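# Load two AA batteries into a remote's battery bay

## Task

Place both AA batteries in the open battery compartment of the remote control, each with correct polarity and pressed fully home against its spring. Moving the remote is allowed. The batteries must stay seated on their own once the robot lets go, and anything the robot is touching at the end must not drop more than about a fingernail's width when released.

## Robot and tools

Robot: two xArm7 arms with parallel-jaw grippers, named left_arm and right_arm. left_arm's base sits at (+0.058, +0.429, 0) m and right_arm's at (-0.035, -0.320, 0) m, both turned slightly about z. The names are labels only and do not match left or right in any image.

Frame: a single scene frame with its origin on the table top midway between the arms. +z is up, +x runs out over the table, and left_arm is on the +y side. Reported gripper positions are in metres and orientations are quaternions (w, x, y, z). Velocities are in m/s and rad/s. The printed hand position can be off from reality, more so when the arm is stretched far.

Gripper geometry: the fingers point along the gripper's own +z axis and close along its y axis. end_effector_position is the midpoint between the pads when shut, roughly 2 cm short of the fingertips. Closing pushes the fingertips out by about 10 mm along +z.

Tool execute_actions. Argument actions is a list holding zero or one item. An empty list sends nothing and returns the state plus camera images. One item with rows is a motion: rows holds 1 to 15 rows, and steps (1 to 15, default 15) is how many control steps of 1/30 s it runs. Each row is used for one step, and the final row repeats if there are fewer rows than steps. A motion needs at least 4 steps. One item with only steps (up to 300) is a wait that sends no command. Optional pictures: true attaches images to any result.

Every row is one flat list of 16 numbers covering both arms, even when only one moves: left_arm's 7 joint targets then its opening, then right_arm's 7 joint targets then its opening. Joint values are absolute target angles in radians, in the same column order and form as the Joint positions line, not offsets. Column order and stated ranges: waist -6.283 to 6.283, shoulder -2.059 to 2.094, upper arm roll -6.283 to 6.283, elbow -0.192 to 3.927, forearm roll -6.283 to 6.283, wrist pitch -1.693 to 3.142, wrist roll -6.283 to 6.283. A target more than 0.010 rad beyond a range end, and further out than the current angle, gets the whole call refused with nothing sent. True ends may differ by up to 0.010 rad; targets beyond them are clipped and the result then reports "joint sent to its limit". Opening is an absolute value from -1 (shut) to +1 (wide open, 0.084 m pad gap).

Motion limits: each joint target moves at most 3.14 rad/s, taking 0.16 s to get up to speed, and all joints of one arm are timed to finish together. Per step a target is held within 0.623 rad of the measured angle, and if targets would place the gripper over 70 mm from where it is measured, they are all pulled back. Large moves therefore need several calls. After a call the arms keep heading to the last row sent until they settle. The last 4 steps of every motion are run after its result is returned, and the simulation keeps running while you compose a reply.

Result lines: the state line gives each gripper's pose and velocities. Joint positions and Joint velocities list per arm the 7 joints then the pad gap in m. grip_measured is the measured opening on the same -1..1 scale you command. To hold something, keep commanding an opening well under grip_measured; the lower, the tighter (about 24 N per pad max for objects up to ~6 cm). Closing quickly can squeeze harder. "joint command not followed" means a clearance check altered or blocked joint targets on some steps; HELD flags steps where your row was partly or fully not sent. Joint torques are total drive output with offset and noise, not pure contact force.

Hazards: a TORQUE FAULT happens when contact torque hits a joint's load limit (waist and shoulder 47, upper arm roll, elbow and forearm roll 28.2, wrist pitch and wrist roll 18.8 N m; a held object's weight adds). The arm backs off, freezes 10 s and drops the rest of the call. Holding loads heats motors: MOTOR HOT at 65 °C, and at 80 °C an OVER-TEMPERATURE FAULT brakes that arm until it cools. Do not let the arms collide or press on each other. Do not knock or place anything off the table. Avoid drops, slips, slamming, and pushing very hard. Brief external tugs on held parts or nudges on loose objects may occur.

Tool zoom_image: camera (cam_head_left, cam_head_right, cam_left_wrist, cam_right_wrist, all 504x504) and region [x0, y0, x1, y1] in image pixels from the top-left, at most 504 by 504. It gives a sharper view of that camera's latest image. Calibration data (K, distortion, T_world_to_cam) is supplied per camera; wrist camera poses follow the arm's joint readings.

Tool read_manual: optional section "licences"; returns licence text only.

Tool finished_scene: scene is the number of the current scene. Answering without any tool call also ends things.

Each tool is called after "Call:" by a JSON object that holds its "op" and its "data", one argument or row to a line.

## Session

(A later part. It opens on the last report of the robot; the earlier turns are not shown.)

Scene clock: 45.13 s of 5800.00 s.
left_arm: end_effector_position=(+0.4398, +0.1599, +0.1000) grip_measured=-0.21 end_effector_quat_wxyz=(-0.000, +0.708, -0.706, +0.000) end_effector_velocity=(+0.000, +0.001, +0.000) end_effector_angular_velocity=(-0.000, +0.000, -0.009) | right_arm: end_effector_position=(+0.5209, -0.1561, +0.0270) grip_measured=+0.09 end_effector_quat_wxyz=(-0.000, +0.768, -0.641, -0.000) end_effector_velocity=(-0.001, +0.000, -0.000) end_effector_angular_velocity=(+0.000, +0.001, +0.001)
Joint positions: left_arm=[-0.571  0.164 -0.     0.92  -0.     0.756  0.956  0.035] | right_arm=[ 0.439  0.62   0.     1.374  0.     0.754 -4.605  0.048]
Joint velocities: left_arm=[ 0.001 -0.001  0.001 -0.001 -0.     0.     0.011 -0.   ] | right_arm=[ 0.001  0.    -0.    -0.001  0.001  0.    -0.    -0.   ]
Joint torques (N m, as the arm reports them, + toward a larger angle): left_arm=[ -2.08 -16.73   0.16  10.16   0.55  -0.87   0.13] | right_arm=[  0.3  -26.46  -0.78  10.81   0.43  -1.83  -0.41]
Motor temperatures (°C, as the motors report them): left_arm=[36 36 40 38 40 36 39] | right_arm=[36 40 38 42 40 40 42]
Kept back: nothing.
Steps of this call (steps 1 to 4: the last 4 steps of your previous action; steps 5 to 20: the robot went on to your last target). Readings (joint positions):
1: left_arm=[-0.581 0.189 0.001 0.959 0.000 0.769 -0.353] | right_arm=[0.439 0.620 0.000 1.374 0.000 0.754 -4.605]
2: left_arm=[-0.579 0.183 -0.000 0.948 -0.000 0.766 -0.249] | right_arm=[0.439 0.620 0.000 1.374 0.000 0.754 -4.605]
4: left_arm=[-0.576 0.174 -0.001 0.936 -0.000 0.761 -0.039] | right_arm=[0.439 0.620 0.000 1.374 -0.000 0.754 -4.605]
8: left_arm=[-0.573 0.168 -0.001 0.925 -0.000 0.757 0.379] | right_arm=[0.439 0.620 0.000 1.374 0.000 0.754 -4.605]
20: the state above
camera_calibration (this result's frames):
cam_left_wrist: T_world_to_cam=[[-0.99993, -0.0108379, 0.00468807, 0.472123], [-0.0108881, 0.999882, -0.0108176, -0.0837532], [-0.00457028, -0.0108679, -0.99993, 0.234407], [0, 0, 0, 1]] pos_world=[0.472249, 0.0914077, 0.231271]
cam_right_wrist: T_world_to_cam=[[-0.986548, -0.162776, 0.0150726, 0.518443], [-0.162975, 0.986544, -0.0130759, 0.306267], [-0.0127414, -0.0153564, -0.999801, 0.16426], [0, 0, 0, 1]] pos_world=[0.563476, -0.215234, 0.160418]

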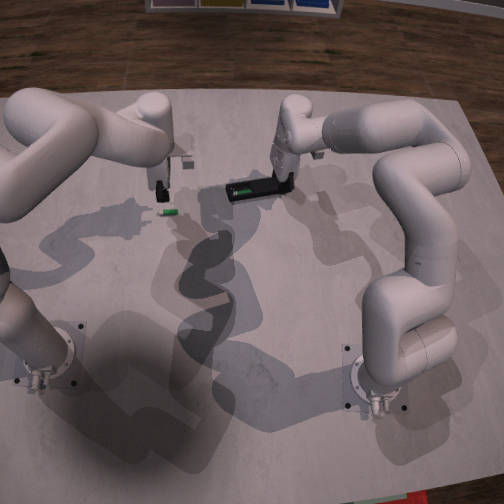

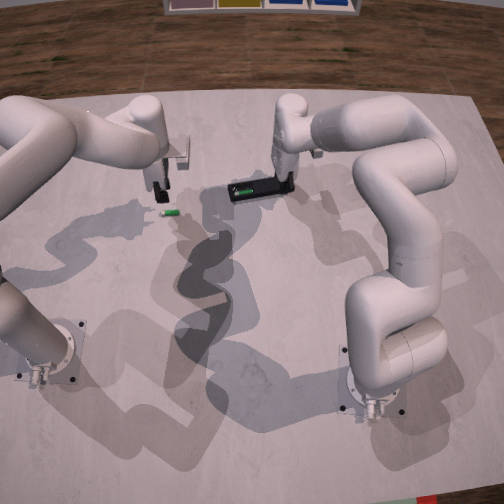

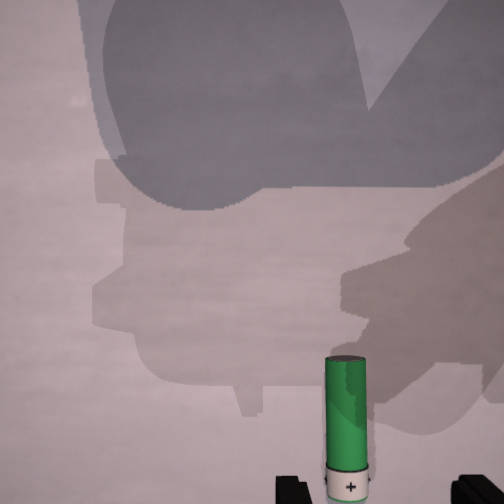

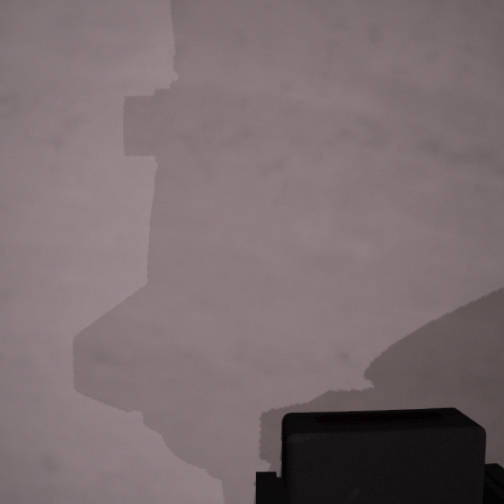

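Call:
{"op": "execute_actions", "data": {
  "actions": [
    {"rows":[[-0.575,0.18,0,0.918,0,0.738,0.953,-0.2,0.439,0.6196,0,1.3738,0,0.7542,-4.605,-0.3],[-0.580,0.205,0,0.915,0,0.710,0.948,-0.2,0.439,0.6196,0,1.3738,0,0.7542,-4.605,-0.3],[-0.584,0.235,0,0.911,0,0.676,0.944,-0.2,0.439,0.6196,0,1.3738,0,0.7542,-4.605,-0.3],[-0.587,0.265,0,0.907,0,0.642,0.941,-0.2,0.439,0.6196,0,1.3738,0,0.7542,-4.605,-0.3],[-0.588,0.29,0,0.903,0,0.613,0.9403,-0.2,0.439,0.6196,0,1.3738,0,0.7542,-4.605,-0.3],[-0.588,0.31,0,0.900,0,0.590,0.9403,-0.2,0.439,0.6196,0,1.3738,0,0.7542,-4.605,-0.3],[-0.588,0.324,0,0.898,0,0.574,0.9403,-0.2,0.439,0.6196,0,1.3738,0,0.7542,-4.605,-0.3],[-0.588,0.332,0,0.8968,0,0.5648,0.9403,-0.2,0.439,0.6196,0,1.3738,0,0.7542,-4.605,-0.3],[-0.588,0.3363,0,0.8961,0,0.5598,0.9403,-0.2,0.439,0.6196,0,1.3738,0,0.7542,-4.605,-0.3]],"steps":15}
  ]
}}

Call:
{"op": "execute_actions", "data": {
  "actions": [
    {"rows":[[-0.588,0.3363,0,0.8961,0,0.5598,0.9403,-0.2,0.439,0.6196,0,1.3738,0,0.7542,-4.605,-0.3],[-0.588,0.3363,0,0.8961,0,0.5598,0.9403,-0.3,0.439,0.6196,0,1.3738,0,0.7542,-4.605,-0.3],[-0.588,0.3363,0,0.8961,0,0.5598,0.9403,-0.4,0.439,0.6196,0,1.3738,0,0.7542,-4.605,-0.3],[-0.588,0.3363,0,0.8961,0,0.5598,0.9403,-0.48,0.439,0.6196,0,1.3738,0,0.7542,-4.605,-0.3],[-0.588,0.3363,0,0.8961,0,0.5598,0.9403,-0.55,0.439,0.6196,0,1.3738,0,0.7542,-4.605,-0.3],[-0.588,0.3363,0,0.8961,0,0.5598,0.9403,-0.6,0.439,0.6196,0,1.3738,0,0.7542,-4.605,-0.3],[-0.588,0.3363,0,0.8961,0,0.5598,0.9403,-0.64,0.439,0.6196,0,1.3738,0,0.7542,-4.605,-0.3],[-0.588,0.3363,0,0.8961,0,0.5598,0.9403,-0.68,0.439,0.6196,0,1.3738,0,0.7542,-4.605,-0.3],[-0.588,0.3363,0,0.8961,0,0.5598,0.9403,-0.74,0.439,0.6196,0,1.3738,0,0.7542,-4.605,-0.3],[-0.588,0.3363,0,0.8961,0,0.5598,0.9403,-0.82,0.439,0.6196,0,1.3738,0,0.7542,-4.605,-0.3],[-0.588,0.3363,0,0.8961,0,0.5598,0.9403,-0.9,0.439,0.6196,0,1.3738,0,0.7542,-4.605,-0.3]],"steps":15}
  ],
  "pictures": true
}}

Scene clock: 46.40 s of 5800.00 s.
left_arm: end_effector_position=(+0.4336, +0.1545, +0.0226) grip_measured=-0.22 end_effector_quat_wxyz=(+0.001, +0.707, -0.707, -0.007) end_effector_velocity=(+0.017, -0.004, -0.017) end_effector_angular_velocity=(-0.032, -0.042, +0.024) | right_arm: end_effector_position=(+0.5209, -0.1561, +0.0270) grip_measured=+0.09 end_effector_quat_wxyz=(-0.000, +0.768, -0.641, -0.000) end_effector_velocity=(+0.000, +0.000, -0.000) end_effector_angular_velocity=(+0.000, +0.000, -0.000)
Joint positions: left_arm=[-0.588  0.338 -0.     0.891 -0.     0.566  0.94   0.035] | right_arm=[ 0.439  0.62   0.     1.374 -0.     0.754 -4.605  0.048]
Joint velocities: left_arm=[ 0.008  0.059  0.007  0.011 -0.006 -0.101 -0.005 -0.012] | right_arm=[-0.  0.  0.  0.  0. -0. -0.  0.]
Joint torques (N m, as the arm reports them, + toward a larger angle): left_arm=[ -2.26 -23.58   0.06  11.47   0.94  -1.66   0.07] | right_arm=[  0.31 -26.35  -0.82  10.85   0.4   -1.8   -0.34]
Motor temperatures (°C, as the motors report them): left_arm=[36 36 40 38 40 36 39] | right_arm=[36 40 38 42 40 40 42]
Steps of this call (steps 1 to 27: the robot went on to your last target; steps 28 to 38: the first 11 steps of this action). Readings (joint positions):
28: left_arm=[-0.571 0.164 0.000 0.920 -0.000 0.756 0.957] | right_arm=[0.439 0.620 0.000 1.374 0.000 0.754 -4.605]
29: left_arm=[-0.572 0.168 0.000 0.920 0.000 0.749 0.956] | right_arm=[0.439 0.620 0.000 1.374 0.000 0.754 -4.605]
31: left_arm=[-0.578 0.196 0.001 0.919 0.000 0.713 0.949] | right_arm=[0.439 0.620 0.000 1.374 0.000 0.754 -4.605]
35: left_arm=[-0.588 0.300 -0.001 0.900 0.000 0.605 0.941] | right_arm=[0.439 0.620 0.000 1.374 0.000 0.754 -4.605]
38: the state above

Scene clock: 46.90 s of 5800.00 s.
left_arm: end_effector_position=(+0.4375, +0.1518, +0.0259) grip_measured=-0.69 end_effector_quat_wxyz=(-0.000, +0.707, -0.707, +0.000) end_effector_velocity=(+0.000, -0.000, -0.000) end_effector_angular_velocity=(+0.000, +0.000, +0.001) | right_arm: end_effector_position=(+0.5209, -0.1561, +0.0270) grip_measured=+0.09 end_effector_quat_wxyz=(-0.000, +0.768, -0.641, -0.000) end_effector_velocity=(+0.001, -0.000, +0.001) end_effector_angular_velocity=(+0.000, -0.001, -0.000)
Joint positions: left_arm=[-0.588  0.336  0.     0.896  0.     0.56   0.94   0.014] | right_arm=[ 0.439  0.62   0.     1.374 -0.     0.754 -4.605  0.048]
Joint velocities: left_arm=[-0.     0.001 -0.     0.001  0.001  0.    -0.001 -0.   ] | right_arm=[-0.    -0.    -0.     0.001  0.     0.    -0.     0.   ]
Joint torques (N m, as the arm reports them, + toward a larger angle): left_arm=[ -2.08 -17.66   0.08   9.1    0.52  -0.87   0.09] | right_arm=[  0.36 -26.24  -0.79  10.89   0.4   -1.81  -0.39]
Motor temperatures (°C, as the motors report them): left_arm=[36 36 40 38 40 36 39] | right_arm=[36 40 38 42 40 40 42]
Steps of this call (steps 1 to 4: the last 4 steps of your previous action; steps 5 to 15: the first 11 steps of this action). Readings (joint positions):
5: left_arm=[-0.588 0.335 0.000 0.898 0.000 0.560 0.940] | right_arm=[0.439 0.620 0.000 1.374 0.000 0.754 -4.605]
6: left_arm=[-0.588 0.335 0.000 0.897 0.000 0.560 0.940] | right_arm=[0.439 0.620 0.000 1.374 0.000 0.754 -4.605]
8: left_arm=[-0.588 0.335 0.000 0.897 0.000 0.560 0.940] | right_arm=[0.439 0.620 0.000 1.374 -0.000 0.754 -4.605]
12: left_arm=[-0.588 0.336 0.000 0.896 0.000 0.560 0.940] | right_arm=[0.439 0.620 0.000 1.374 0.000 0.754 -4.605]
15: the state above
camera_calibration (this result's frames):
cam_left_wrist: T_world_to_cam=[[-0.999947, -0.0093146, 0.00435714, 0.469874], [-0.00936228, 0.999895, -0.0110542, -0.077097], [-0.00425372, -0.0110944, -0.999929, 0.160113], [0, 0, 0, 1]] pos_world=[0.469808, 0.083242, 0.157202]
cam_right_wrist: T_world_to_cam=[[-0.986548, -0.162775, 0.0150722, 0.518443], [-0.162974, 0.986544, -0.0130763, 0.306268], [-0.0127409, -0.0153568, -0.999801, 0.16426], [0, 0, 0, 1]] pos_world=[0.563476, -0.215234, 0.160418]

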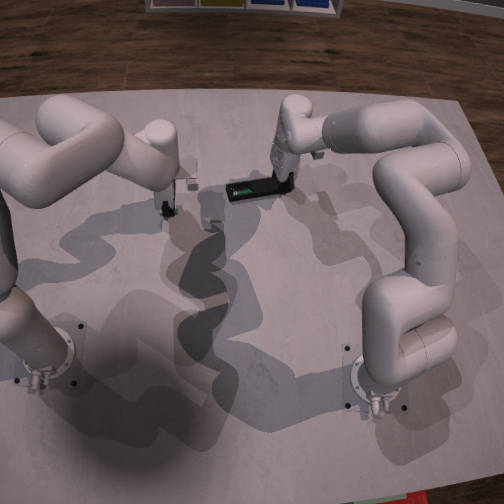

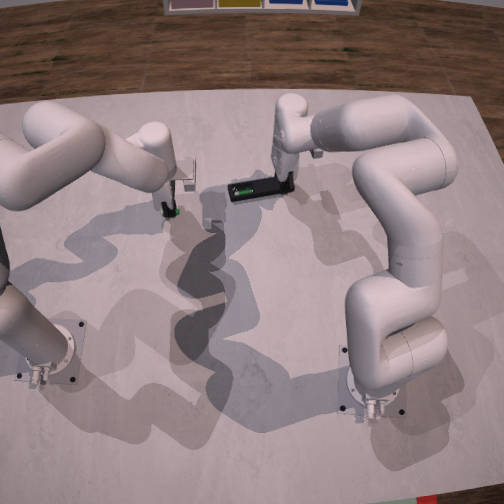

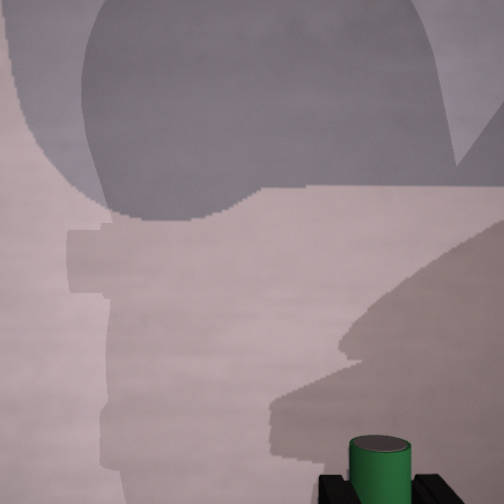

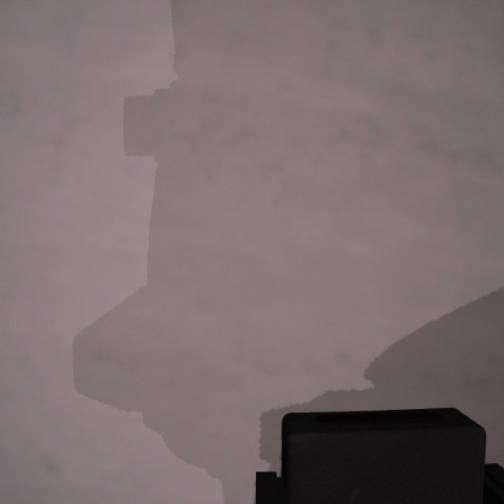

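Call:
{"op": "execute_actions", "data": {
  "actions": [
    {"rows":[[-0.588,0.331,0,0.8965,0,0.5655,0.9403,-0.9,0.439,0.6196,0,1.3738,0,0.7542,-4.605,-0.3],[-0.588,0.325,0,0.897,0,0.572,0.90,-0.9,0.439,0.6196,0,1.3738,0,0.7542,-4.605,-0.3],[-0.588,0.3225,0,0.897,0,0.5745,0.8,-0.9,0.439,0.6196,0,1.3738,0,0.7542,-4.605,-0.3],[-0.588,0.3225,0,0.897,0,0.5745,0.7,-0.9,0.439,0.6196,0,1.3738,0,0.7542,-4.605,-0.3],[-0.588,0.3225,0,0.897,0,0.5745,0.6,-0.9,0.439,0.6196,0,1.3738,0,0.7542,-4.605,-0.3],[-0.588,0.3225,0,0.897,0,0.5745,0.5,-0.9,0.439,0.6196,0,1.3738,0,0.7542,-4.605,-0.3],[-0.588,0.3225,0,0.897,0,0.5745,0.4,-0.9,0.439,0.6196,0,1.3738,0,0.7542,-4.605,-0.3],[-0.588,0.3225,0,0.897,0,0.5745,0.3,-0.9,0.439,0.6196,0,1.3738,0,0.7542,-4.605,-0.3],[-0.588,0.3225,0,0.897,0,0.5745,0.2,-0.9,0.439,0.6196,0,1.3738,0,0.7542,-4.605,-0.3],[-0.588,0.3225,0,0.897,0,0.5745,0.12,-0.9,0.439,0.6196,0,1.3738,0,0.7542,-4.605,-0.3],[-0.588,0.3225,0,0.897,0,0.5745,0.05,-0.9,0.439,0.6196,0,1.3738,0,0.7542,-4.605,-0.3],[-0.588,0.3225,0,0.897,0,0.5745,0.0,-0.9,0.439,0.6196,0,1.3738,0,0.7542,-4.605,-0.3]],"steps":15}
  ]
}}

Call:
{"op": "execute_actions", "data": {
  "actions": [
    {"rows":[[-0.588,0.3225,0,0.897,0,0.5745,0,-0.9,0.439,0.6196,0,1.3738,0,0.7542,-4.605,-0.3],[-0.588,0.3225,0,0.897,0,0.5745,0,-0.9,0.439,0.6196,0,1.3738,0,0.7542,-4.605,-0.3],[-0.588,0.326,0,0.8968,0,0.571,0,-0.9,0.439,0.6196,0,1.3738,0,0.7542,-4.605,-0.3],[-0.588,0.331,0,0.8965,0,0.5655,0,-0.9,0.439,0.6196,0,1.3738,0,0.7542,-4.605,-0.3],[-0.588,0.335,0,0.8962,0,0.561,0,-0.9,0.439,0.6196,0,1.3738,0,0.7542,-4.605,-0.3],[-0.588,0.3363,0,0.8961,0,0.5598,0,-0.9,0.439,0.6196,0,1.3738,0,0.7542,-4.605,-0.3],[-0.588,0.3363,0,0.8961,0,0.5598,0,-0.9,0.439,0.6196,0,1.3738,0,0.7542,-4.605,-0.3],[-0.588,0.3363,0,0.8961,0,0.5598,0,-0.9,0.439,0.6196,0,1.3738,0,0.7542,-4.605,-0.3],[-0.588,0.3363,0,0.8961,0,0.5598,0,-0.72,0.439,0.6196,0,1.3738,0,0.7542,-4.605,-0.3],[-0.588,0.3363,0,0.8961,0,0.5598,0,-0.64,0.439,0.6196,0,1.3738,0,0.7542,-4.605,-0.3],[-0.588,0.3363,0,0.8961,0,0.5598,0,-0.55,0.439,0.6196,0,1.3738,0,0.7542,-4.605,-0.3],[-0.588,0.3363,0,0.8961,0,0.5598,0,-0.4,0.439,0.6196,0,1.3738,0,0.7542,-4.605,-0.3],[-0.588,0.3363,0,0.8961,0,0.5598,0,-0.3,0.439,0.6196,0,1.3738,0,0.7542,-4.605,-0.3]],"steps":15}
  ],
  "pictures": true
}}

Scene clock: 48.33 s of 5800.00 s.
left_arm: end_effector_position=(+0.4373, +0.1520, +0.0311) grip_measured=-0.69 end_effector_quat_wxyz=(-0.000, +0.875, -0.484, -0.000) end_effector_velocity=(-0.003, +0.002, -0.003) end_effector_angular_velocity=(+0.007, +0.007, +2.699) | right_arm: end_effector_position=(+0.5209, -0.1561, +0.0270) grip_measured=+0.09 end_effector_quat_wxyz=(-0.000, +0.768, -0.641, -0.000) end_effector_velocity=(+0.000, -0.000, -0.000) end_effector_angular_velocity=(-0.001, -0.000, +0.001)
Joint positions: left_arm=[-0.588  0.323  0.     0.897 -0.     0.574  0.382  0.014] | right_arm=[ 0.439  0.62   0.     1.374  0.     0.754 -4.605  0.048]
Joint velocities: left_arm=[-0.002  0.002  0.001 -0.004 -0.     0.003 -2.7    0.   ] | right_arm=[-0.     0.    -0.    -0.    -0.002 -0.    -0.    -0.   ]
Joint torques (N m, as the arm reports them, + toward a larger angle): left_arm=[ -1.94 -18.07   0.23   9.34   0.73  -0.93   0.18] | right_arm=[  0.18 -26.49  -0.81  10.89   0.4   -1.81  -0.35]
Motor temperatures (°C, as the motors report them): left_arm=[36 36 40 38 40 36 39] | right_arm=[36 40 38 42 40 40 42]
Steps of this call (steps 1 to 4: the last 4 steps of your previous action; steps 5 to 15: the robot went on to your last target; steps 16 to 32: nothing new was sent; steps 33 to 43: the first 11 steps of this action). Readings (joint positions):
33: left_arm=[-0.588 0.336 0.000 0.896 0.000 0.560 0.940] | right_arm=[0.439 0.620 0.000 1.374 -0.000 0.754 -4.605]
34: left_arm=[-0.588 0.335 0.000 0.896 0.000 0.562 0.940] | right_arm=[0.439 0.620 0.000 1.374 0.000 0.754 -4.605]
36: left_arm=[-0.588 0.329 -0.000 0.896 0.000 0.569 0.909] | right_arm=[0.439 0.620 0.000 1.374 -0.000 0.754 -4.605]
40: left_arm=[-0.588 0.323 -0.000 0.897 0.000 0.574 0.649] | right_arm=[0.439 0.620 0.000 1.374 -0.000 0.754 -4.605]
43: the state above

Scene clock: 48.83 s of 5800.00 s.
left_arm: end_effector_position=(+0.4375, +0.1518, +0.0258) grip_measured=-0.62 end_effector_quat_wxyz=(+0.000, +0.951, -0.310, +0.000) end_effector_velocity=(-0.003, +0.003, -0.004) end_effector_angular_velocity=(+0.007, +0.008, +0.003) | right_arm: end_effector_position=(+0.5209, -0.1561, +0.0270) grip_measured=+0.09 end_effector_quat_wxyz=(-0.000, +0.768, -0.641, -0.000) end_effector_velocity=(+0.000, +0.000, +0.000) end_effector_angular_velocity=(+0.000, -0.001, +0.001)
Joint positions: left_arm=[-0.588  0.336  0.     0.896  0.     0.56   0.001  0.017] | right_arm=[ 0.439  0.62   0.     1.374  0.     0.754 -4.605  0.048]
Joint velocities: left_arm=[ 0.     0.004  0.001 -0.006  0.001  0.001 -0.003  0.115] | right_arm=[-0.     0.     0.     0.    -0.001 -0.001 -0.001 -0.   ]
Joint torques (N m, as the arm reports them, + toward a larger angle): left_arm=[ -2.06 -17.85   0.16   9.07   0.55  -0.89   0.14] | right_arm=[  0.23 -26.52  -0.83  10.82   0.39  -1.74  -0.33]
Motor temperatures (°C, as the motors report them): left_arm=[36 36 40 38 40 36 39] | right_arm=[36 40 38 42 40 40 42]
Steps of this call (steps 1 to 4: the last 4 steps of your previous action; steps 5 to 15: the first 11 steps of this action). Readings (joint positions):
5: left_arm=[-0.588 0.323 0.000 0.897 -0.000 0.574 0.036] | right_arm=[0.439 0.620 0.000 1.374 -0.000 0.754 -4.605]
6: left_arm=[-0.588 0.323 0.000 0.897 -0.000 0.574 0.016] | right_arm=[0.439 0.620 0.000 1.374 -0.000 0.754 -4.605]
8: left_arm=[-0.588 0.324 0.000 0.897 -0.000 0.573 0.004] | right_arm=[0.439 0.620 0.000 1.374 0.000 0.754 -4.605]
12: left_arm=[-0.588 0.336 -0.000 0.896 -0.000 0.561 0.001] | right_arm=[0.439 0.620 0.000 1.374 -0.000 0.754 -4.605]
15: the state above
camera_calibration (this result's frames):
cam_left_wrist: T_world_to_cam=[[-0.582391, -0.812896, 0.00468851, 0.409171], [-0.812885, 0.582319, -0.0111271, 0.337851], [0.00631493, -0.0102915, -0.999927, 0.155294], [0, 0, 0, 1]] pos_world=[0.511951, 0.137475, 0.157124]
cam_right_wrist: T_world_to_cam=[[-0.986548, -0.162775, 0.015072, 0.518444], [-0.162974, 0.986544, -0.0130762, 0.306268], [-0.0127407, -0.0153566, -0.999801, 0.16426], [0, 0, 0, 1]] pos_world=[0.563476, -0.215234, 0.160418]

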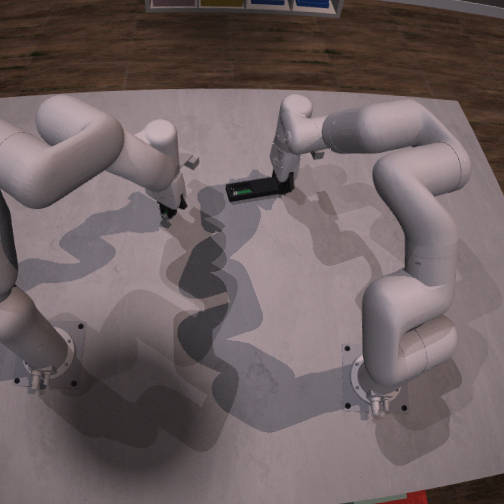

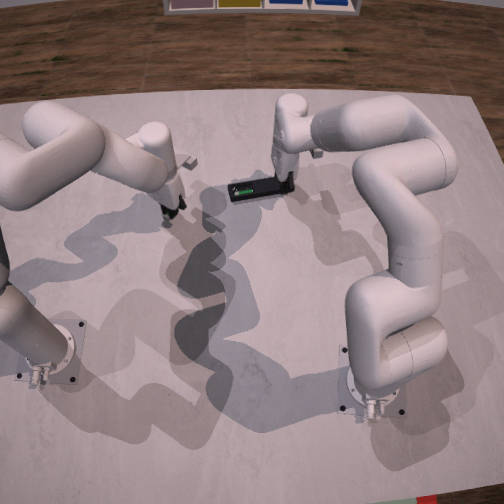

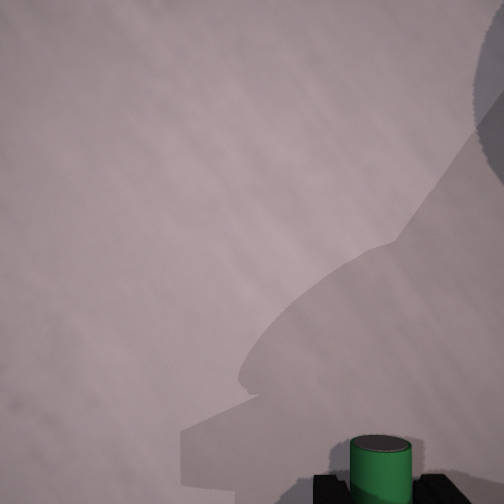

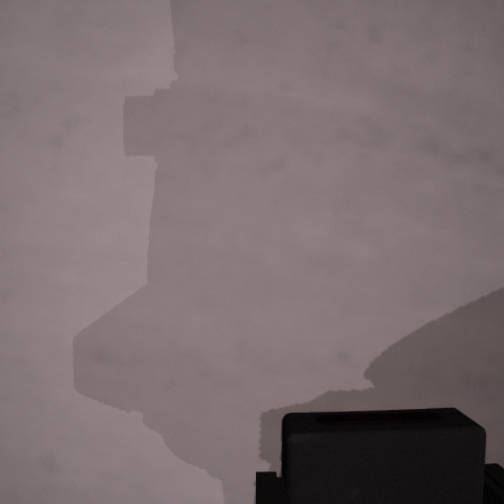

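Call:
{"op": "execute_actions", "data": {
  "actions": [
    {"rows":[[-0.588,0.331,0,0.888,0,0.548,0,-0.25,0.439,0.6196,0,1.3738,0,0.7542,-4.605,-0.3],[-0.588,0.320,0,0.868,0,0.524,0,-0.2,0.439,0.6196,0,1.3738,0,0.7542,-4.605,-0.3],[-0.588,0.3088,0,0.8465,0,0.4957,0,-0.2,0.439,0.6196,0,1.3738,0,0.7542,-4.605,-0.3],[-0.588,0.297,0,0.822,0,0.462,0,-0.2,0.439,0.6196,0,1.3738,0,0.7542,-4.605,-0.3],[-0.588,0.2846,0,0.797,0,0.4284,0,-0.2,0.439,0.6196,0,1.3738,0,0.7542,-4.605,-0.3],[-0.588,0.271,0,0.764,0,0.381,0,-0.2,0.439,0.6196,0,1.3738,0,0.7542,-4.605,-0.3],[-0.588,0.2574,0,0.7309,0,0.3335,0,-0.2,0.439,0.6196,0,1.3738,0,0.7542,-4.605,-0.3],[-0.588,0.2466,0,0.698,0,0.2832,0,-0.2,0.439,0.6196,0,1.3738,0,0.7542,-4.605,-0.3],[-0.588,0.2359,0,0.6648,0,0.2329,0,-0.2,0.439,0.6196,0,1.3738,0,0.7542,-4.605,-0.3],[-0.588,0.229,0,0.638,0,0.191,0,-0.2,0.439,0.6196,0,1.3738,0,0.7542,-4.605,-0.3],[-0.588,0.2235,0,0.6153,0,0.1538,0,-0.2,0.439,0.6196,0,1.3738,0,0.7542,-4.605,-0.3],[-0.588,0.2195,0,0.596,0,0.1225,0,-0.2,0.439,0.6196,0,1.3738,0,0.7542,-4.605,-0.3],[-0.588,0.2171,0,0.5822,0,0.0991,0,-0.2,0.439,0.6196,0,1.3738,0,0.7542,-4.605,-0.3],[-0.588,0.2153,0,0.572,0,0.082,0,-0.2,0.439,0.6196,0,1.3738,0,0.7542,-4.605,-0.3],[-0.588,0.2144,0,0.5657,0,0.0713,0,-0.2,0.439,0.6196,0,1.3738,0,0.7542,-4.605,-0.3]],"steps":15}
  ]
}}

Call:
{"op": "execute_actions", "data": {
  "actions": [
    {"rows":[[-0.588,0.2144,0,0.5657,0,0.0713,0,-0.2,0.439,0.6196,0,1.3738,0,0.7542,-4.605,-0.3],[-0.588,0.2144,0,0.5657,0,0.0713,0,-0.2,0.439,0.6196,0,1.3738,0,0.7542,-4.605,-0.3],[-0.588,0.2144,0,0.5657,0,0.0713,0,-0.2,0.439,0.6196,0,1.3738,0,0.7542,-4.605,-0.3],[-0.588,0.2144,0,0.5657,0,0.0713,0,-0.2,0.439,0.6196,0,1.3738,0,0.7542,-4.605,-0.3],[-0.588,0.2144,0,0.5657,0,0.0713,0,-0.3,0.439,0.6196,0,1.3738,0,0.7542,-4.605,-0.3],[-0.588,0.2144,0,0.5657,0,0.0713,0,-0.4,0.439,0.6196,0,1.3738,0,0.7542,-4.605,-0.3],[-0.588,0.2144,0,0.5657,0,0.0713,0,-0.48,0.439,0.6196,0,1.3738,0,0.7542,-4.605,-0.3],[-0.588,0.2144,0,0.5657,0,0.0713,0,-0.55,0.439,0.6196,0,1.3738,0,0.7542,-4.605,-0.3],[-0.588,0.2144,0,0.5657,0,0.0713,0,-0.6,0.439,0.6196,0,1.3738,0,0.7542,-4.605,-0.3],[-0.588,0.2144,0,0.5657,0,0.0713,0,-0.64,0.439,0.6196,0,1.3738,0,0.7542,-4.605,-0.3],[-0.588,0.2144,0,0.5657,0,0.0713,0,-0.68,0.439,0.6196,0,1.3738,0,0.7542,-4.605,-0.3],[-0.588,0.2144,0,0.5657,0,0.0713,0,-0.74,0.439,0.6196,0,1.3738,0,0.7542,-4.605,-0.3],[-0.588,0.2144,0,0.5657,0,0.0713,0,-0.82,0.439,0.6196,0,1.3738,0,0.7542,-4.605,-0.3],[-0.588,0.2144,0,0.5657,0,0.0713,0,-0.9,0.439,0.6196,0,1.3738,0,0.7542,-4.605,-0.3]],"steps":15}
  ],
  "pictures": true
}}

Scene clock: 50.13 s of 5800.00 s.
left_arm: end_effector_position=(+0.4281, +0.1586, +0.0285) grip_measured=-0.21 end_effector_quat_wxyz=(+0.027, +0.947, -0.309, +0.082) end_effector_velocity=(-0.062, +0.046, -0.014) end_effector_angular_velocity=(-0.427, -0.586, +0.000) | right_arm: end_effector_position=(+0.5209, -0.1561, +0.0270) grip_measured=+0.09 end_effector_quat_wxyz=(-0.000, +0.768, -0.641, -0.000) end_effector_velocity=(+0.000, +0.001, +0.000) end_effector_angular_velocity=(-0.000, -0.001, +0.003)
Joint positions: left_arm=[-0.588  0.246 -0.     0.693  0.     0.276 -0.     0.035] | right_arm=[ 0.439  0.62   0.     1.374 -0.     0.754 -4.605  0.048]
Joint velocities: left_arm=[ 0.    -0.288  0.    -0.903  0.    -1.34  -0.    -0.   ] | right_arm=[ 0.001 -0.     0.     0.001 -0.001 -0.    -0.001 -0.   ]
Joint torques (N m, as the arm reports them, + toward a larger angle): left_arm=[ -1.69 -15.13   0.34   8.82   0.56  -1.17   0.07] | right_arm=[  0.31 -26.42  -0.84  10.85   0.39  -1.85  -0.31]
Motor temperatures (°C, as the motors report them): left_arm=[36 36 40 38 40 36 39] | right_arm=[36 40 38 42 40 40 42]
Steps of this call (steps 1 to 4: the last 4 steps of your previous action; steps 5 to 15: the robot went on to your last target; steps 16 to 28: nothing new was sent; steps 29 to 39: the first 11 steps of this action). Readings (joint positions):
29: left_arm=[-0.588 0.336 0.000 0.896 -0.000 0.559 0.000] | right_arm=[0.439 0.620 -0.000 1.374 -0.000 0.754 -4.605]
30: left_arm=[-0.588 0.335 0.000 0.893 0.000 0.554 0.000] | right_arm=[0.439 0.620 0.000 1.374 0.000 0.754 -4.605]
32: left_arm=[-0.588 0.322 0.000 0.871 0.000 0.525 0.000] | right_arm=[0.439 0.620 0.000 1.374 0.000 0.754 -4.605]
36: left_arm=[-0.588 0.279 -0.000 0.782 0.000 0.405 0.000] | right_arm=[0.439 0.620 0.000 1.374 0.000 0.754 -4.605]
39: the state above

Scene clock: 50.63 s of 5800.00 s.
left_arm: end_effector_position=(+0.4191, +0.1652, +0.0267) grip_measured=-0.68 end_effector_quat_wxyz=(+0.043, +0.942, -0.307, +0.133) end_effector_velocity=(-0.003, +0.001, -0.002) end_effector_angular_velocity=(+0.004, +0.006, -0.001) | right_arm: end_effector_position=(+0.5209, -0.1561, +0.0270) grip_measured=+0.09 end_effector_quat_wxyz=(-0.000, +0.768, -0.641, -0.000) end_effector_velocity=(+0.000, +0.000, +0.001) end_effector_angular_velocity=(+0.001, -0.001, -0.002)
Joint positions: left_arm=[-0.588  0.215 -0.     0.567  0.     0.071  0.     0.014] | right_arm=[ 0.439  0.62  -0.     1.374  0.     0.754 -4.605  0.048]
Joint velocities: left_arm=[-0.001  0.    -0.001 -0.007 -0.001 -0.     0.    -0.054] | right_arm=[-0.    -0.     0.     0.001  0.001 -0.     0.001 -0.   ]
Joint torques (N m, as the arm reports them, + toward a larger angle): left_arm=[ -1.58 -14.93   0.1    8.09   0.84  -1.26   0.06] | right_arm=[  0.4  -26.44  -0.91  10.79   0.4   -1.76  -0.36]
Motor temperatures (°C, as the motors report them): left_arm=[36 36 40 38 40 36 39] | right_arm=[36 40 38 42 40 40 42]
Steps of this call (steps 1 to 4: the last 4 steps of your previous action; steps 5 to 15: the first 11 steps of this action). Readings (joint positions):
5: left_arm=[-0.588 0.217 -0.000 0.578 -0.000 0.097 -0.000] | right_arm=[0.439 0.620 -0.000 1.374 0.000 0.754 -4.605]
6: left_arm=[-0.588 0.216 0.000 0.570 -0.000 0.083 -0.000] | right_arm=[0.439 0.620 0.000 1.374 -0.000 0.754 -4.605]
8: left_arm=[-0.588 0.215 0.000 0.566 -0.000 0.074 -0.000] | right_arm=[0.439 0.620 0.000 1.374 0.000 0.754 -4.605]
12: left_arm=[-0.588 0.214 0.000 0.567 0.000 0.072 0.000] | right_arm=[0.439 0.620 0.000 1.374 0.000 0.754 -4.605]
15: the state above
camera_calibration (this result's frames):
cam_left_wrist: T_world_to_cam=[[-0.583328, -0.812207, 0.0068647, 0.40955], [-0.779148, 0.557157, -0.287237, 0.312506], [0.229471, -0.172902, -0.957835, 0.0886476], [0, 0, 0, 1]] pos_world=[0.462048, 0.173852, 0.171862]
cam_right_wrist: T_world_to_cam=[[-0.986548, -0.162775, 0.015072, 0.518444], [-0.162974, 0.986544, -0.0130762, 0.306267], [-0.0127407, -0.0153567, -0.999801, 0.16426], [0, 0, 0, 1]] pos_world=[0.563476, -0.215234, 0.160418]

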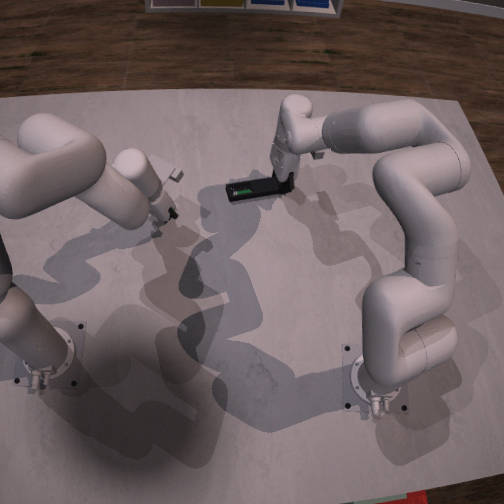

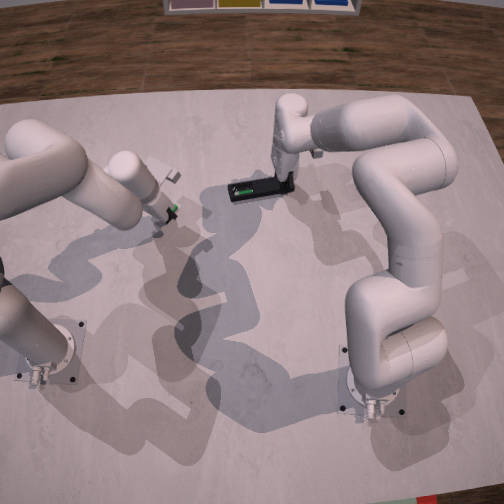

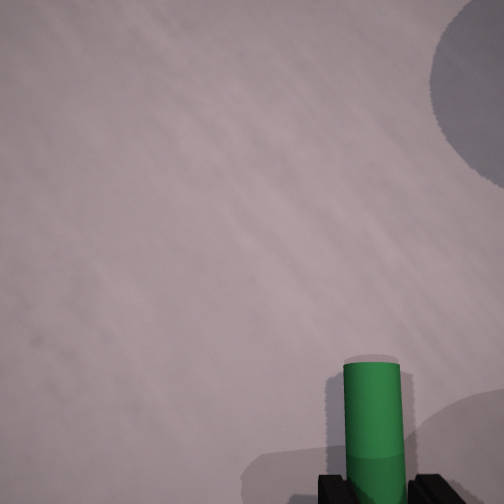

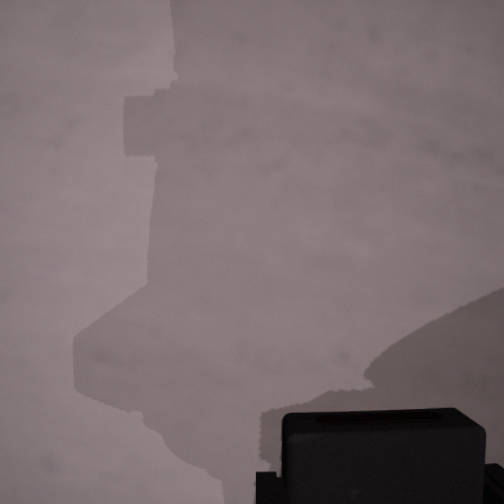

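Call:
{"op": "execute_actions", "data": {
  "actions": [
    {"rows":[[-0.588,0.2144,0,0.5657,0,0.0713,0,-0.66,0.439,0.6196,0,1.3738,0,0.7542,-4.605,-0.3],[-0.588,0.2144,0,0.5657,0,0.0713,0,-0.58,0.439,0.6196,0,1.3738,0,0.7542,-4.605,-0.3],[-0.588,0.2144,0,0.5657,0,0.0713,0,-0.48,0.439,0.6196,0,1.3738,0,0.7542,-4.605,-0.3],[-0.588,0.2160,0,0.5685,0,0.0723,0,-0.42,0.439,0.6196,0,1.3738,0,0.7542,-4.605,-0.3],[-0.588,0.2185,0,0.5725,0,0.0738,0,-0.42,0.439,0.6196,0,1.3738,0,0.7542,-4.605,-0.3],[-0.588,0.2212,0,0.5768,0,0.0755,0,-0.42,0.439,0.6196,0,1.3738,0,0.7542,-4.605,-0.3],[-0.588,0.2235,0,0.5803,0,0.0768,0,-0.42,0.439,0.6196,0,1.3738,0,0.7542,-4.605,-0.3],[-0.588,0.2244,0,0.5817,0,0.0773,0,-0.48,0.439,0.6196,0,1.3738,0,0.7542,-4.605,-0.3],[-0.588,0.2244,0,0.5817,0,0.0773,0,-0.55,0.439,0.6196,0,1.3738,0,0.7542,-4.605,-0.3],[-0.588,0.2244,0,0.5817,0,0.0773,0,-0.6,0.439,0.6196,0,1.3738,0,0.7542,-4.605,-0.3],[-0.588,0.2244,0,0.5817,0,0.0773,0,-0.64,0.439,0.6196,0,1.3738,0,0.7542,-4.605,-0.3],[-0.588,0.2244,0,0.5817,0,0.0773,0,-0.68,0.439,0.6196,0,1.3738,0,0.7542,-4.605,-0.3],[-0.588,0.2244,0,0.5817,0,0.0773,0,-0.74,0.439,0.6196,0,1.3738,0,0.7542,-4.605,-0.3],[-0.588,0.2244,0,0.5817,0,0.0773,0,-0.82,0.439,0.6196,0,1.3738,0,0.7542,-4.605,-0.3],[-0.588,0.2244,0,0.5817,0,0.0773,0,-0.9,0.439,0.6196,0,1.3738,0,0.7542,-4.605,-0.3]],"steps":15}
  ],
  "pictures": true
}}

Scene clock: 52.00 s of 5800.00 s.
left_arm: end_effector_position=(+0.4225, +0.1628, +0.0265) grip_measured=-0.63 end_effector_quat_wxyz=(+0.043, +0.942, -0.307, +0.133) end_effector_velocity=(+0.001, -0.001, -0.001) end_effector_angular_velocity=(+0.001, +0.002, +0.001) | right_arm: end_effector_position=(+0.5209, -0.1561, +0.0270) grip_measured=+0.09 end_effector_quat_wxyz=(-0.000, +0.768, -0.641, -0.000) end_effector_velocity=(-0.001, +0.001, -0.000) end_effector_angular_velocity=(+0.000, +0.001, +0.001)
Joint positions: left_arm=[-0.588  0.224  0.     0.582  0.     0.077  0.     0.016] | right_arm=[ 0.439  0.62   0.     1.374  0.     0.754 -4.605  0.048]
Joint velocities: left_arm=[-0.001  0.004  0.     0.005 -0.001  0.004 -0.001 -0.056] | right_arm=[ 0.001  0.     0.    -0.001  0.001  0.    -0.    -0.   ]
Joint torques (N m, as the arm reports them, + toward a larger angle): left_arm=[ -2.   -15.39   0.4    7.67   0.56  -1.04   0.23] | right_arm=[  0.52 -26.58  -0.83  10.73   0.38  -1.78  -0.29]
Motor temperatures (°C, as the motors report them): left_arm=[36 36 40 38 40 36 39] | right_arm=[36 40 38 42 40 40 42]
Steps of this call (steps 1 to 4: the last 4 steps of your previous action; steps 5 to 15: the robot went on to your last target; steps 16 to 30: nothing new was sent; steps 31 to 41: the first 11 steps of this action). Readings (joint positions):
31: left_arm=[-0.588 0.214 0.000 0.566 -0.000 0.071 -0.000] | right_arm=[0.439 0.620 -0.000 1.374 0.000 0.754 -4.605]
32: left_arm=[-0.588 0.214 0.000 0.566 -0.000 0.071 -0.000] | right_arm=[0.439 0.620 0.000 1.374 0.000 0.754 -4.605]
34: left_arm=[-0.588 0.215 0.000 0.565 -0.000 0.072 -0.000] | right_arm=[0.439 0.620 0.000 1.374 -0.000 0.754 -4.605]
38: left_arm=[-0.588 0.222 0.000 0.576 -0.000 0.076 -0.000] | right_arm=[0.439 0.620 0.000 1.374 0.000 0.754 -4.605]
41: the state above
camera_calibration (this result's frames):
cam_left_wrist: T_world_to_cam=[[-0.583304, -0.812225, 0.00685736, 0.409529], [-0.77927, 0.557216, -0.286789, 0.316458], [0.229116, -0.172629, -0.957969, 0.0873659], [0, 0, 0, 1]] pos_world=[0.465469, 0.171376, 0.171642]
cam_right_wrist: T_world_to_cam=[[-0.986548, -0.162775, 0.015072, 0.518444], [-0.162974, 0.986544, -0.0130761, 0.306267], [-0.0127408, -0.0153566, -0.999801, 0.16426], [0, 0, 0, 1]] pos_world=[0.563476, -0.215234, 0.160418]

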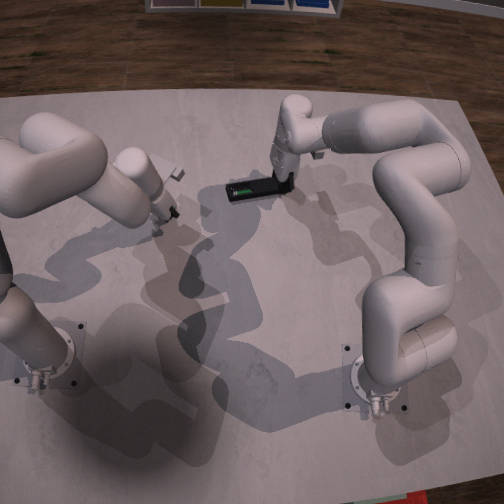

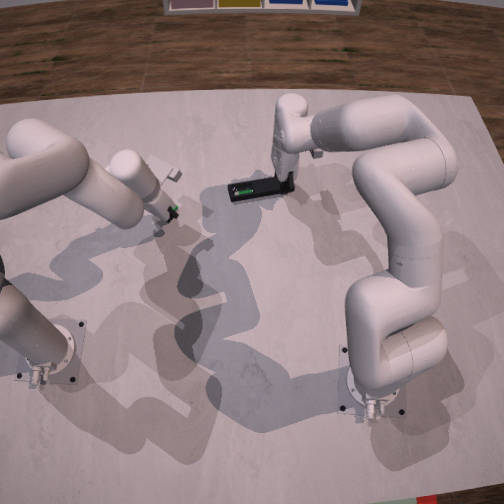

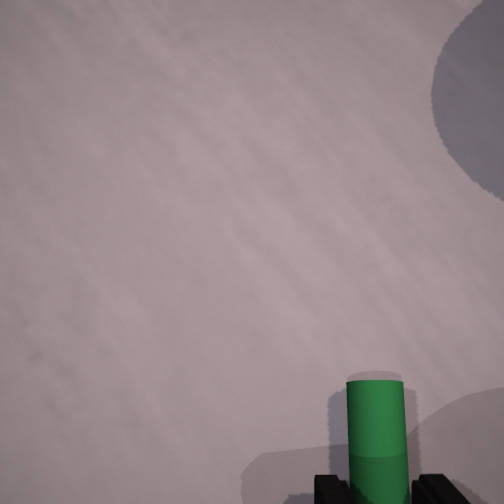

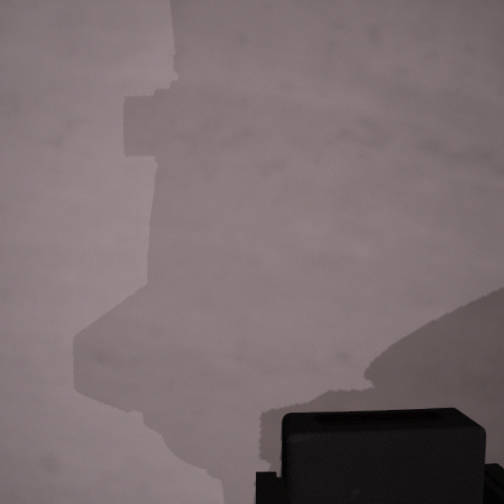

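Call:
{"op": "execute_actions", "data": {
  "actions": [
    {"rows":[[-0.588,0.220,0,0.585,0,0.085,0,-0.9,0.439,0.6196,0,1.3738,0,0.7542,-4.605,-0.3],[-0.588,0.212,0,0.595,0,0.105,-0.03,-0.9,0.439,0.6196,0,1.3738,0,0.7542,-4.605,-0.3],[-0.588,0.203,0,0.615,0,0.14,-0.1,-0.9,0.439,0.6196,0,1.3738,0,0.7542,-4.605,-0.3],[-0.589,0.194,0,0.645,0,0.19,-0.18,-0.9,0.439,0.6196,0,1.3738,0,0.7542,-4.605,-0.3],[-0.590,0.187,0,0.68,0,0.25,-0.26,-0.9,0.439,0.6196,0,1.3738,0,0.7542,-4.605,-0.3],[-0.592,0.182,0,0.72,0,0.32,-0.35,-0.9,0.439,0.6196,0,1.3738,0,0.7542,-4.605,-0.3],[-0.595,0.18,0,0.77,0,0.39,-0.44,-0.9,0.439,0.6196,0,1.3738,0,0.7542,-4.605,-0.3],[-0.599,0.185,0,0.82,0,0.46,-0.53,-0.9,0.439,0.6196,0,1.3738,0,0.7542,-4.605,-0.3],[-0.604,0.195,0,0.88,0,0.53,-0.62,-0.9,0.439,0.6196,0,1.3738,0,0.7542,-4.605,-0.3],[-0.610,0.215,0,0.94,0,0.60,-0.71,-0.9,0.439,0.6196,0,1.3738,0,0.7542,-4.605,-0.3],[-0.618,0.24,0,1.00,0,0.66,-0.80,-0.9,0.439,0.6196,0,1.3738,0,0.7542,-4.605,-0.3],[-0.627,0.27,0,1.06,0,0.71,-0.89,-0.9,0.439,0.6196,0,1.3738,0,0.7542,-4.605,-0.3],[-0.637,0.305,0,1.12,0,0.755,-0.98,-0.9,0.439,0.6196,0,1.3738,0,0.7542,-4.605,-0.3],[-0.648,0.345,0,1.18,0,0.79,-1.07,-0.9,0.439,0.6196,0,1.3738,0,0.7542,-4.605,-0.3],[-0.66,0.385,0,1.24,0,0.82,-1.16,-0.9,0.439,0.6196,0,1.3738,0,0.7542,-4.605,-0.3]],"steps":15}
  ]
}}

Call:
{"op": "execute_actions", "data": {
  "actions": [
    {"rows":[[-0.672,0.425,0,1.30,0,0.85,-1.26,-0.9,0.439,0.6196,0,1.3738,0,0.7542,-4.605,-0.3],[-0.684,0.465,0,1.36,0,0.88,-1.37,-0.9,0.439,0.6196,0,1.3738,0,0.7542,-4.605,-0.3],[-0.696,0.505,0,1.42,0,0.905,-1.48,-0.9,0.439,0.6196,0,1.3738,0,0.7542,-4.605,-0.3],[-0.708,0.545,0,1.485,0,0.93,-1.59,-0.9,0.439,0.6196,0,1.3738,0,0.7542,-4.605,-0.3],[-0.72,0.585,0,1.55,0,0.955,-1.70,-0.9,0.439,0.6196,0,1.3738,0,0.7542,-4.605,-0.3],[-0.731,0.625,0,1.61,0,0.978,-1.81,-0.9,0.439,0.6196,0,1.3738,0,0.7542,-4.605,-0.3],[-0.742,0.662,0,1.67,0,1.0,-1.92,-0.9,0.439,0.6196,0,1.3738,0,0.7542,-4.605,-0.3],[-0.752,0.697,0,1.725,0,1.02,-2.03,-0.9,0.439,0.6196,0,1.3738,0,0.7542,-4.605,-0.3],[-0.761,0.73,0,1.773,0,1.038,-2.14,-0.9,0.439,0.6196,0,1.3738,0,0.7542,-4.605,-0.3],[-0.768,0.758,0,1.815,0,1.053,-2.24,-0.9,0.439,0.6196,0,1.3738,0,0.7542,-4.605,-0.3],[-0.774,0.783,0,1.853,0,1.067,-2.33,-0.9,0.439,0.6196,0,1.3738,0,0.7542,-4.605,-0.3],[-0.779,0.804,0,1.884,0,1.078,-2.41,-0.9,0.439,0.6196,0,1.3738,0,0.7542,-4.605,-0.3],[-0.783,0.82,0,1.908,0,1.087,-2.48,-0.9,0.439,0.6196,0,1.3738,0,0.7542,-4.605,-0.3],[-0.7856,0.832,0,1.926,0,1.0935,-2.54,-0.9,0.439,0.6196,0,1.3738,0,0.7542,-4.605,-0.3],[-0.7871,0.8393,0,1.9369,0,1.0976,-2.5791,-0.9,0.439,0.6196,0,1.3738,0,0.7542,-4.605,-0.3]],"steps":15}
  ]
}}

Call:
{"op": "execute_actions", "data": {
  "actions": [
    {"steps":15}
  ],
  "pictures": true
}}

Scene clock: 53.57 s of 5800.00 s.
left_arm: end_effector_position=(+0.4509, +0.1373, +0.0779) grip_measured=-0.70 end_effector_quat_wxyz=(+0.051, +0.992, -0.077, +0.081) end_effector_velocity=(+0.154, -0.182, +0.298) end_effector_angular_velocity=(-0.087, +0.661, +2.286) | right_arm: end_effector_position=(+0.5209, -0.1561, +0.0270) grip_measured=+0.09 end_effector_quat_wxyz=(-0.000, +0.768, -0.641, -0.000) end_effector_velocity=(+0.000, +0.000, +0.000) end_effector_angular_velocity=(+0.000, -0.000, +0.000)
Joint positions: left_arm=[-0.596  0.186  0.001  0.802 -0.     0.424 -0.482  0.013] | right_arm=[ 0.439  0.62   0.     1.374  0.     0.754 -4.605  0.048]
Joint velocities: left_arm=[-0.116  0.061  0.005  1.451  0.001  1.869 -2.442 -0.   ] | right_arm=[ 0.    -0.     0.     0.001  0.     0.001 -0.    -0.   ]
Joint torques (N m, as the arm reports them, + toward a larger angle): left_arm=[ -4.87 -16.37  -0.91  11.44   0.65  -1.31   0.05] | right_arm=[  0.35 -26.46  -0.85  10.85   0.31  -1.81  -0.34]
Motor temperatures (°C, as the motors report them): left_arm=[36 36 40 38 40 36 39] | right_arm=[36 40 38 42 40 40 42]
Steps of this call (steps 1 to 4: the last 4 steps of your previous action; steps 5 to 15: the robot went on to your last target; steps 16 to 36: nothing new was sent; steps 37 to 47: the first 11 steps of this action). Readings (joint positions):
37: left_arm=[-0.588 0.224 0.000 0.582 -0.000 0.078 -0.000] | right_arm=[0.439 0.620 -0.000 1.374 -0.000 0.754 -4.605]
38: left_arm=[-0.588 0.223 0.000 0.583 -0.000 0.081 -0.000] | right_arm=[0.439 0.620 -0.000 1.374 -0.000 0.754 -4.605]
40: left_arm=[-0.588 0.215 -0.000 0.592 0.000 0.104 -0.030] | right_arm=[0.439 0.620 0.000 1.374 0.000 0.754 -4.605]
44: left_arm=[-0.589 0.191 0.000 0.678 -0.000 0.249 -0.250] | right_arm=[0.439 0.620 -0.000 1.374 -0.000 0.754 -4.605]
47: the state above

Scene clock: 54.07 s of 5800.00 s.
left_arm: end_effector_position=(+0.5034, -0.0132, +0.0975) grip_measured=-0.70 end_effector_quat_wxyz=(+0.005, +0.848, +0.529, +0.001) end_effector_velocity=(+0.061, -0.321, -0.026) end_effector_angular_velocity=(-0.017, +0.031, +2.825) | right_arm: end_effector_position=(+0.5209, -0.1561, +0.0270) grip_measured=+0.09 end_effector_quat_wxyz=(-0.000, +0.768, -0.641, -0.000) end_effector_velocity=(-0.000, -0.000, +0.000) end_effector_angular_velocity=(-0.000, +0.000, -0.000)
Joint positions: left_arm=[-0.738  0.65  -0.001  1.649  0.     0.989 -1.896  0.013] | right_arm=[ 0.439  0.62   0.     1.374  0.     0.754 -4.605  0.048]
Joint velocities: left_arm=[-0.29   0.997 -0.006  1.583  0.     0.594 -3.119  0.   ] | right_arm=[-0.    -0.    -0.     0.    -0.     0.001 -0.     0.   ]
Joint torques (N m, as the arm reports them, + toward a larger angle): left_arm=[ -0.32 -24.48   0.04   9.67   0.75  -0.6    0.1 ] | right_arm=[  0.34 -26.44  -0.87  10.84   0.33  -1.88  -0.33]
Motor temperatures (°C, as the motors report them): left_arm=[36 36 40 38 40 36 39] | right_arm=[36 40 38 42 40 40 42]
Steps of this call (steps 1 to 4: the last 4 steps of your previous action; steps 5 to 15: the first 11 steps of this action). Readings (joint positions):
5: left_arm=[-0.631 0.264 0.001 1.081 0.000 0.702 -0.909] | right_arm=[0.439 0.620 -0.000 1.374 -0.000 0.754 -4.605]
6: left_arm=[-0.641 0.303 0.000 1.139 0.000 0.743 -0.998] | right_arm=[0.439 0.620 0.000 1.374 0.000 0.754 -4.605]
8: left_arm=[-0.663 0.387 0.000 1.248 0.000 0.813 -1.183] | right_arm=[0.439 0.620 -0.000 1.374 -0.000 0.754 -4.605]
12: left_arm=[-0.707 0.544 -0.000 1.477 -0.000 0.923 -1.583] | right_arm=[0.439 0.620 -0.000 1.374 -0.000 0.754 -4.605]
15: the state above

Scene clock: 54.57 s of 5800.00 s.
left_arm: end_effector_position=(+0.5113, -0.0640, +0.0862) grip_measured=-0.70 end_effector_quat_wxyz=(+0.001, +0.641, +0.768, +0.000) end_effector_velocity=(-0.004, -0.004, -0.002) end_effector_angular_velocity=(-0.001, +0.005, -0.003) | right_arm: end_effector_position=(+0.5209, -0.1561, +0.0270) grip_measured=+0.09 end_effector_quat_wxyz=(-0.000, +0.768, -0.641, -0.000) end_effector_velocity=(+0.000, +0.000, +0.000) end_effector_angular_velocity=(+0.001, -0.000, -0.000)
Joint positions: left_arm=[-0.786  0.837  0.001  1.937  0.     1.097 -2.578  0.013] | right_arm=[ 0.439  0.62  -0.     1.374 -0.     0.754 -4.605  0.048]
Joint velocities: left_arm=[-0.003  0.005 -0.006  0.003  0.     0.001 -0.005 -0.   ] | right_arm=[ 0.     0.     0.     0.001  0.001 -0.     0.     0.   ]
Joint torques (N m, as the arm reports them, + toward a larger angle): left_arm=[ -2.61 -26.48  -0.35  11.27   0.74  -0.78   0.21] | right_arm=[  0.36 -26.29  -0.8   10.78   0.4   -1.75  -0.38]
Motor temperatures (°C, as the motors report them): left_arm=[36 36 40 38 40 36 39] | right_arm=[36 40 38 42 40 40 42]
Kept back: nothing.
Steps of this call (steps 1 to 4: the last 4 steps of your previous action; steps 5 to 15: the robot went on to your last target). Readings (joint positions):
1: left_arm=[-0.748 0.683 -0.001 1.700 -0.000 1.009 -2.000] | right_arm=[0.439 0.620 0.000 1.374 0.000 0.754 -4.605]
2: left_arm=[-0.756 0.714 -0.001 1.748 -0.000 1.027 -2.103] | right_arm=[0.439 0.620 -0.000 1.374 0.000 0.754 -4.605]
4: left_arm=[-0.771 0.769 -0.001 1.830 -0.000 1.058 -2.295] | right_arm=[0.439 0.620 0.000 1.374 0.000 0.754 -4.605]
8: left_arm=[-0.786 0.834 -0.001 1.924 -0.000 1.093 -2.547] | right_arm=[0.439 0.620 -0.000 1.374 0.000 0.754 -4.605]
15: the state above
camera_calibration (this result's frames):
cam_left_wrist: T_world_to_cam=[[0.982175, 0.187861, 0.00636758, -0.459595], [0.187917, -0.982136, -0.00979489, -0.0878035], [0.00441375, 0.0108169, -0.999932, 0.215336], [0, 0, 0, 1]] pos_world=[0.466952, -0.002224, 0.217388]
cam_right_wrist: T_world_to_cam=[[-0.986548, -0.162775, 0.0150721, 0.518444], [-0.162974, 0.986544, -0.0130763, 0.306268], [-0.0127408, -0.0153567, -0.999801, 0.16426], [0, 0, 0, 1]] pos_world=[0.563476, -0.215234, 0.160418]

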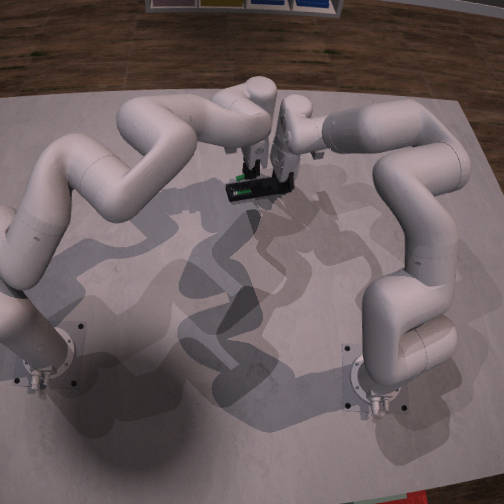

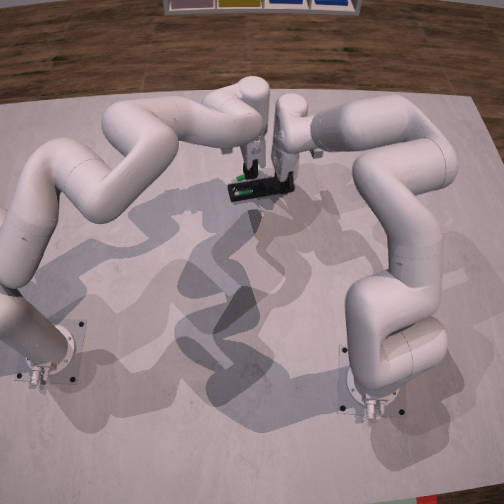

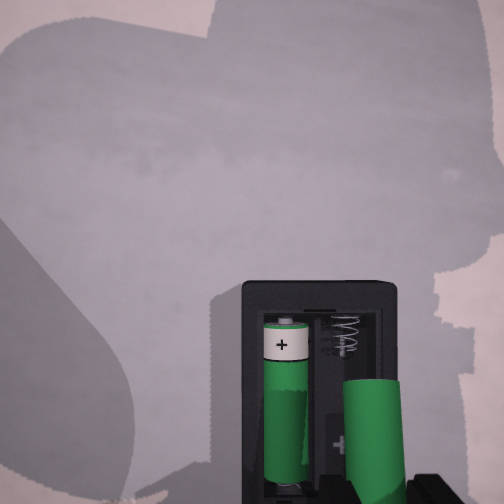

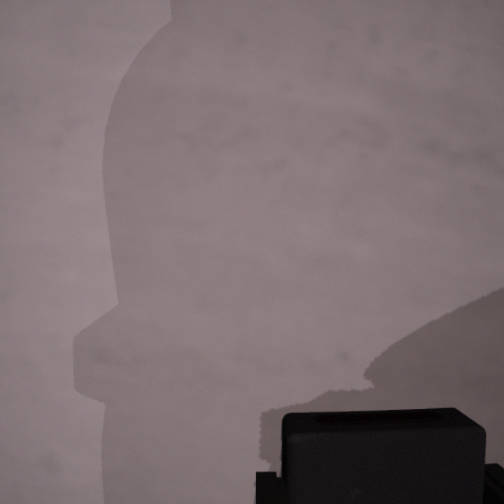

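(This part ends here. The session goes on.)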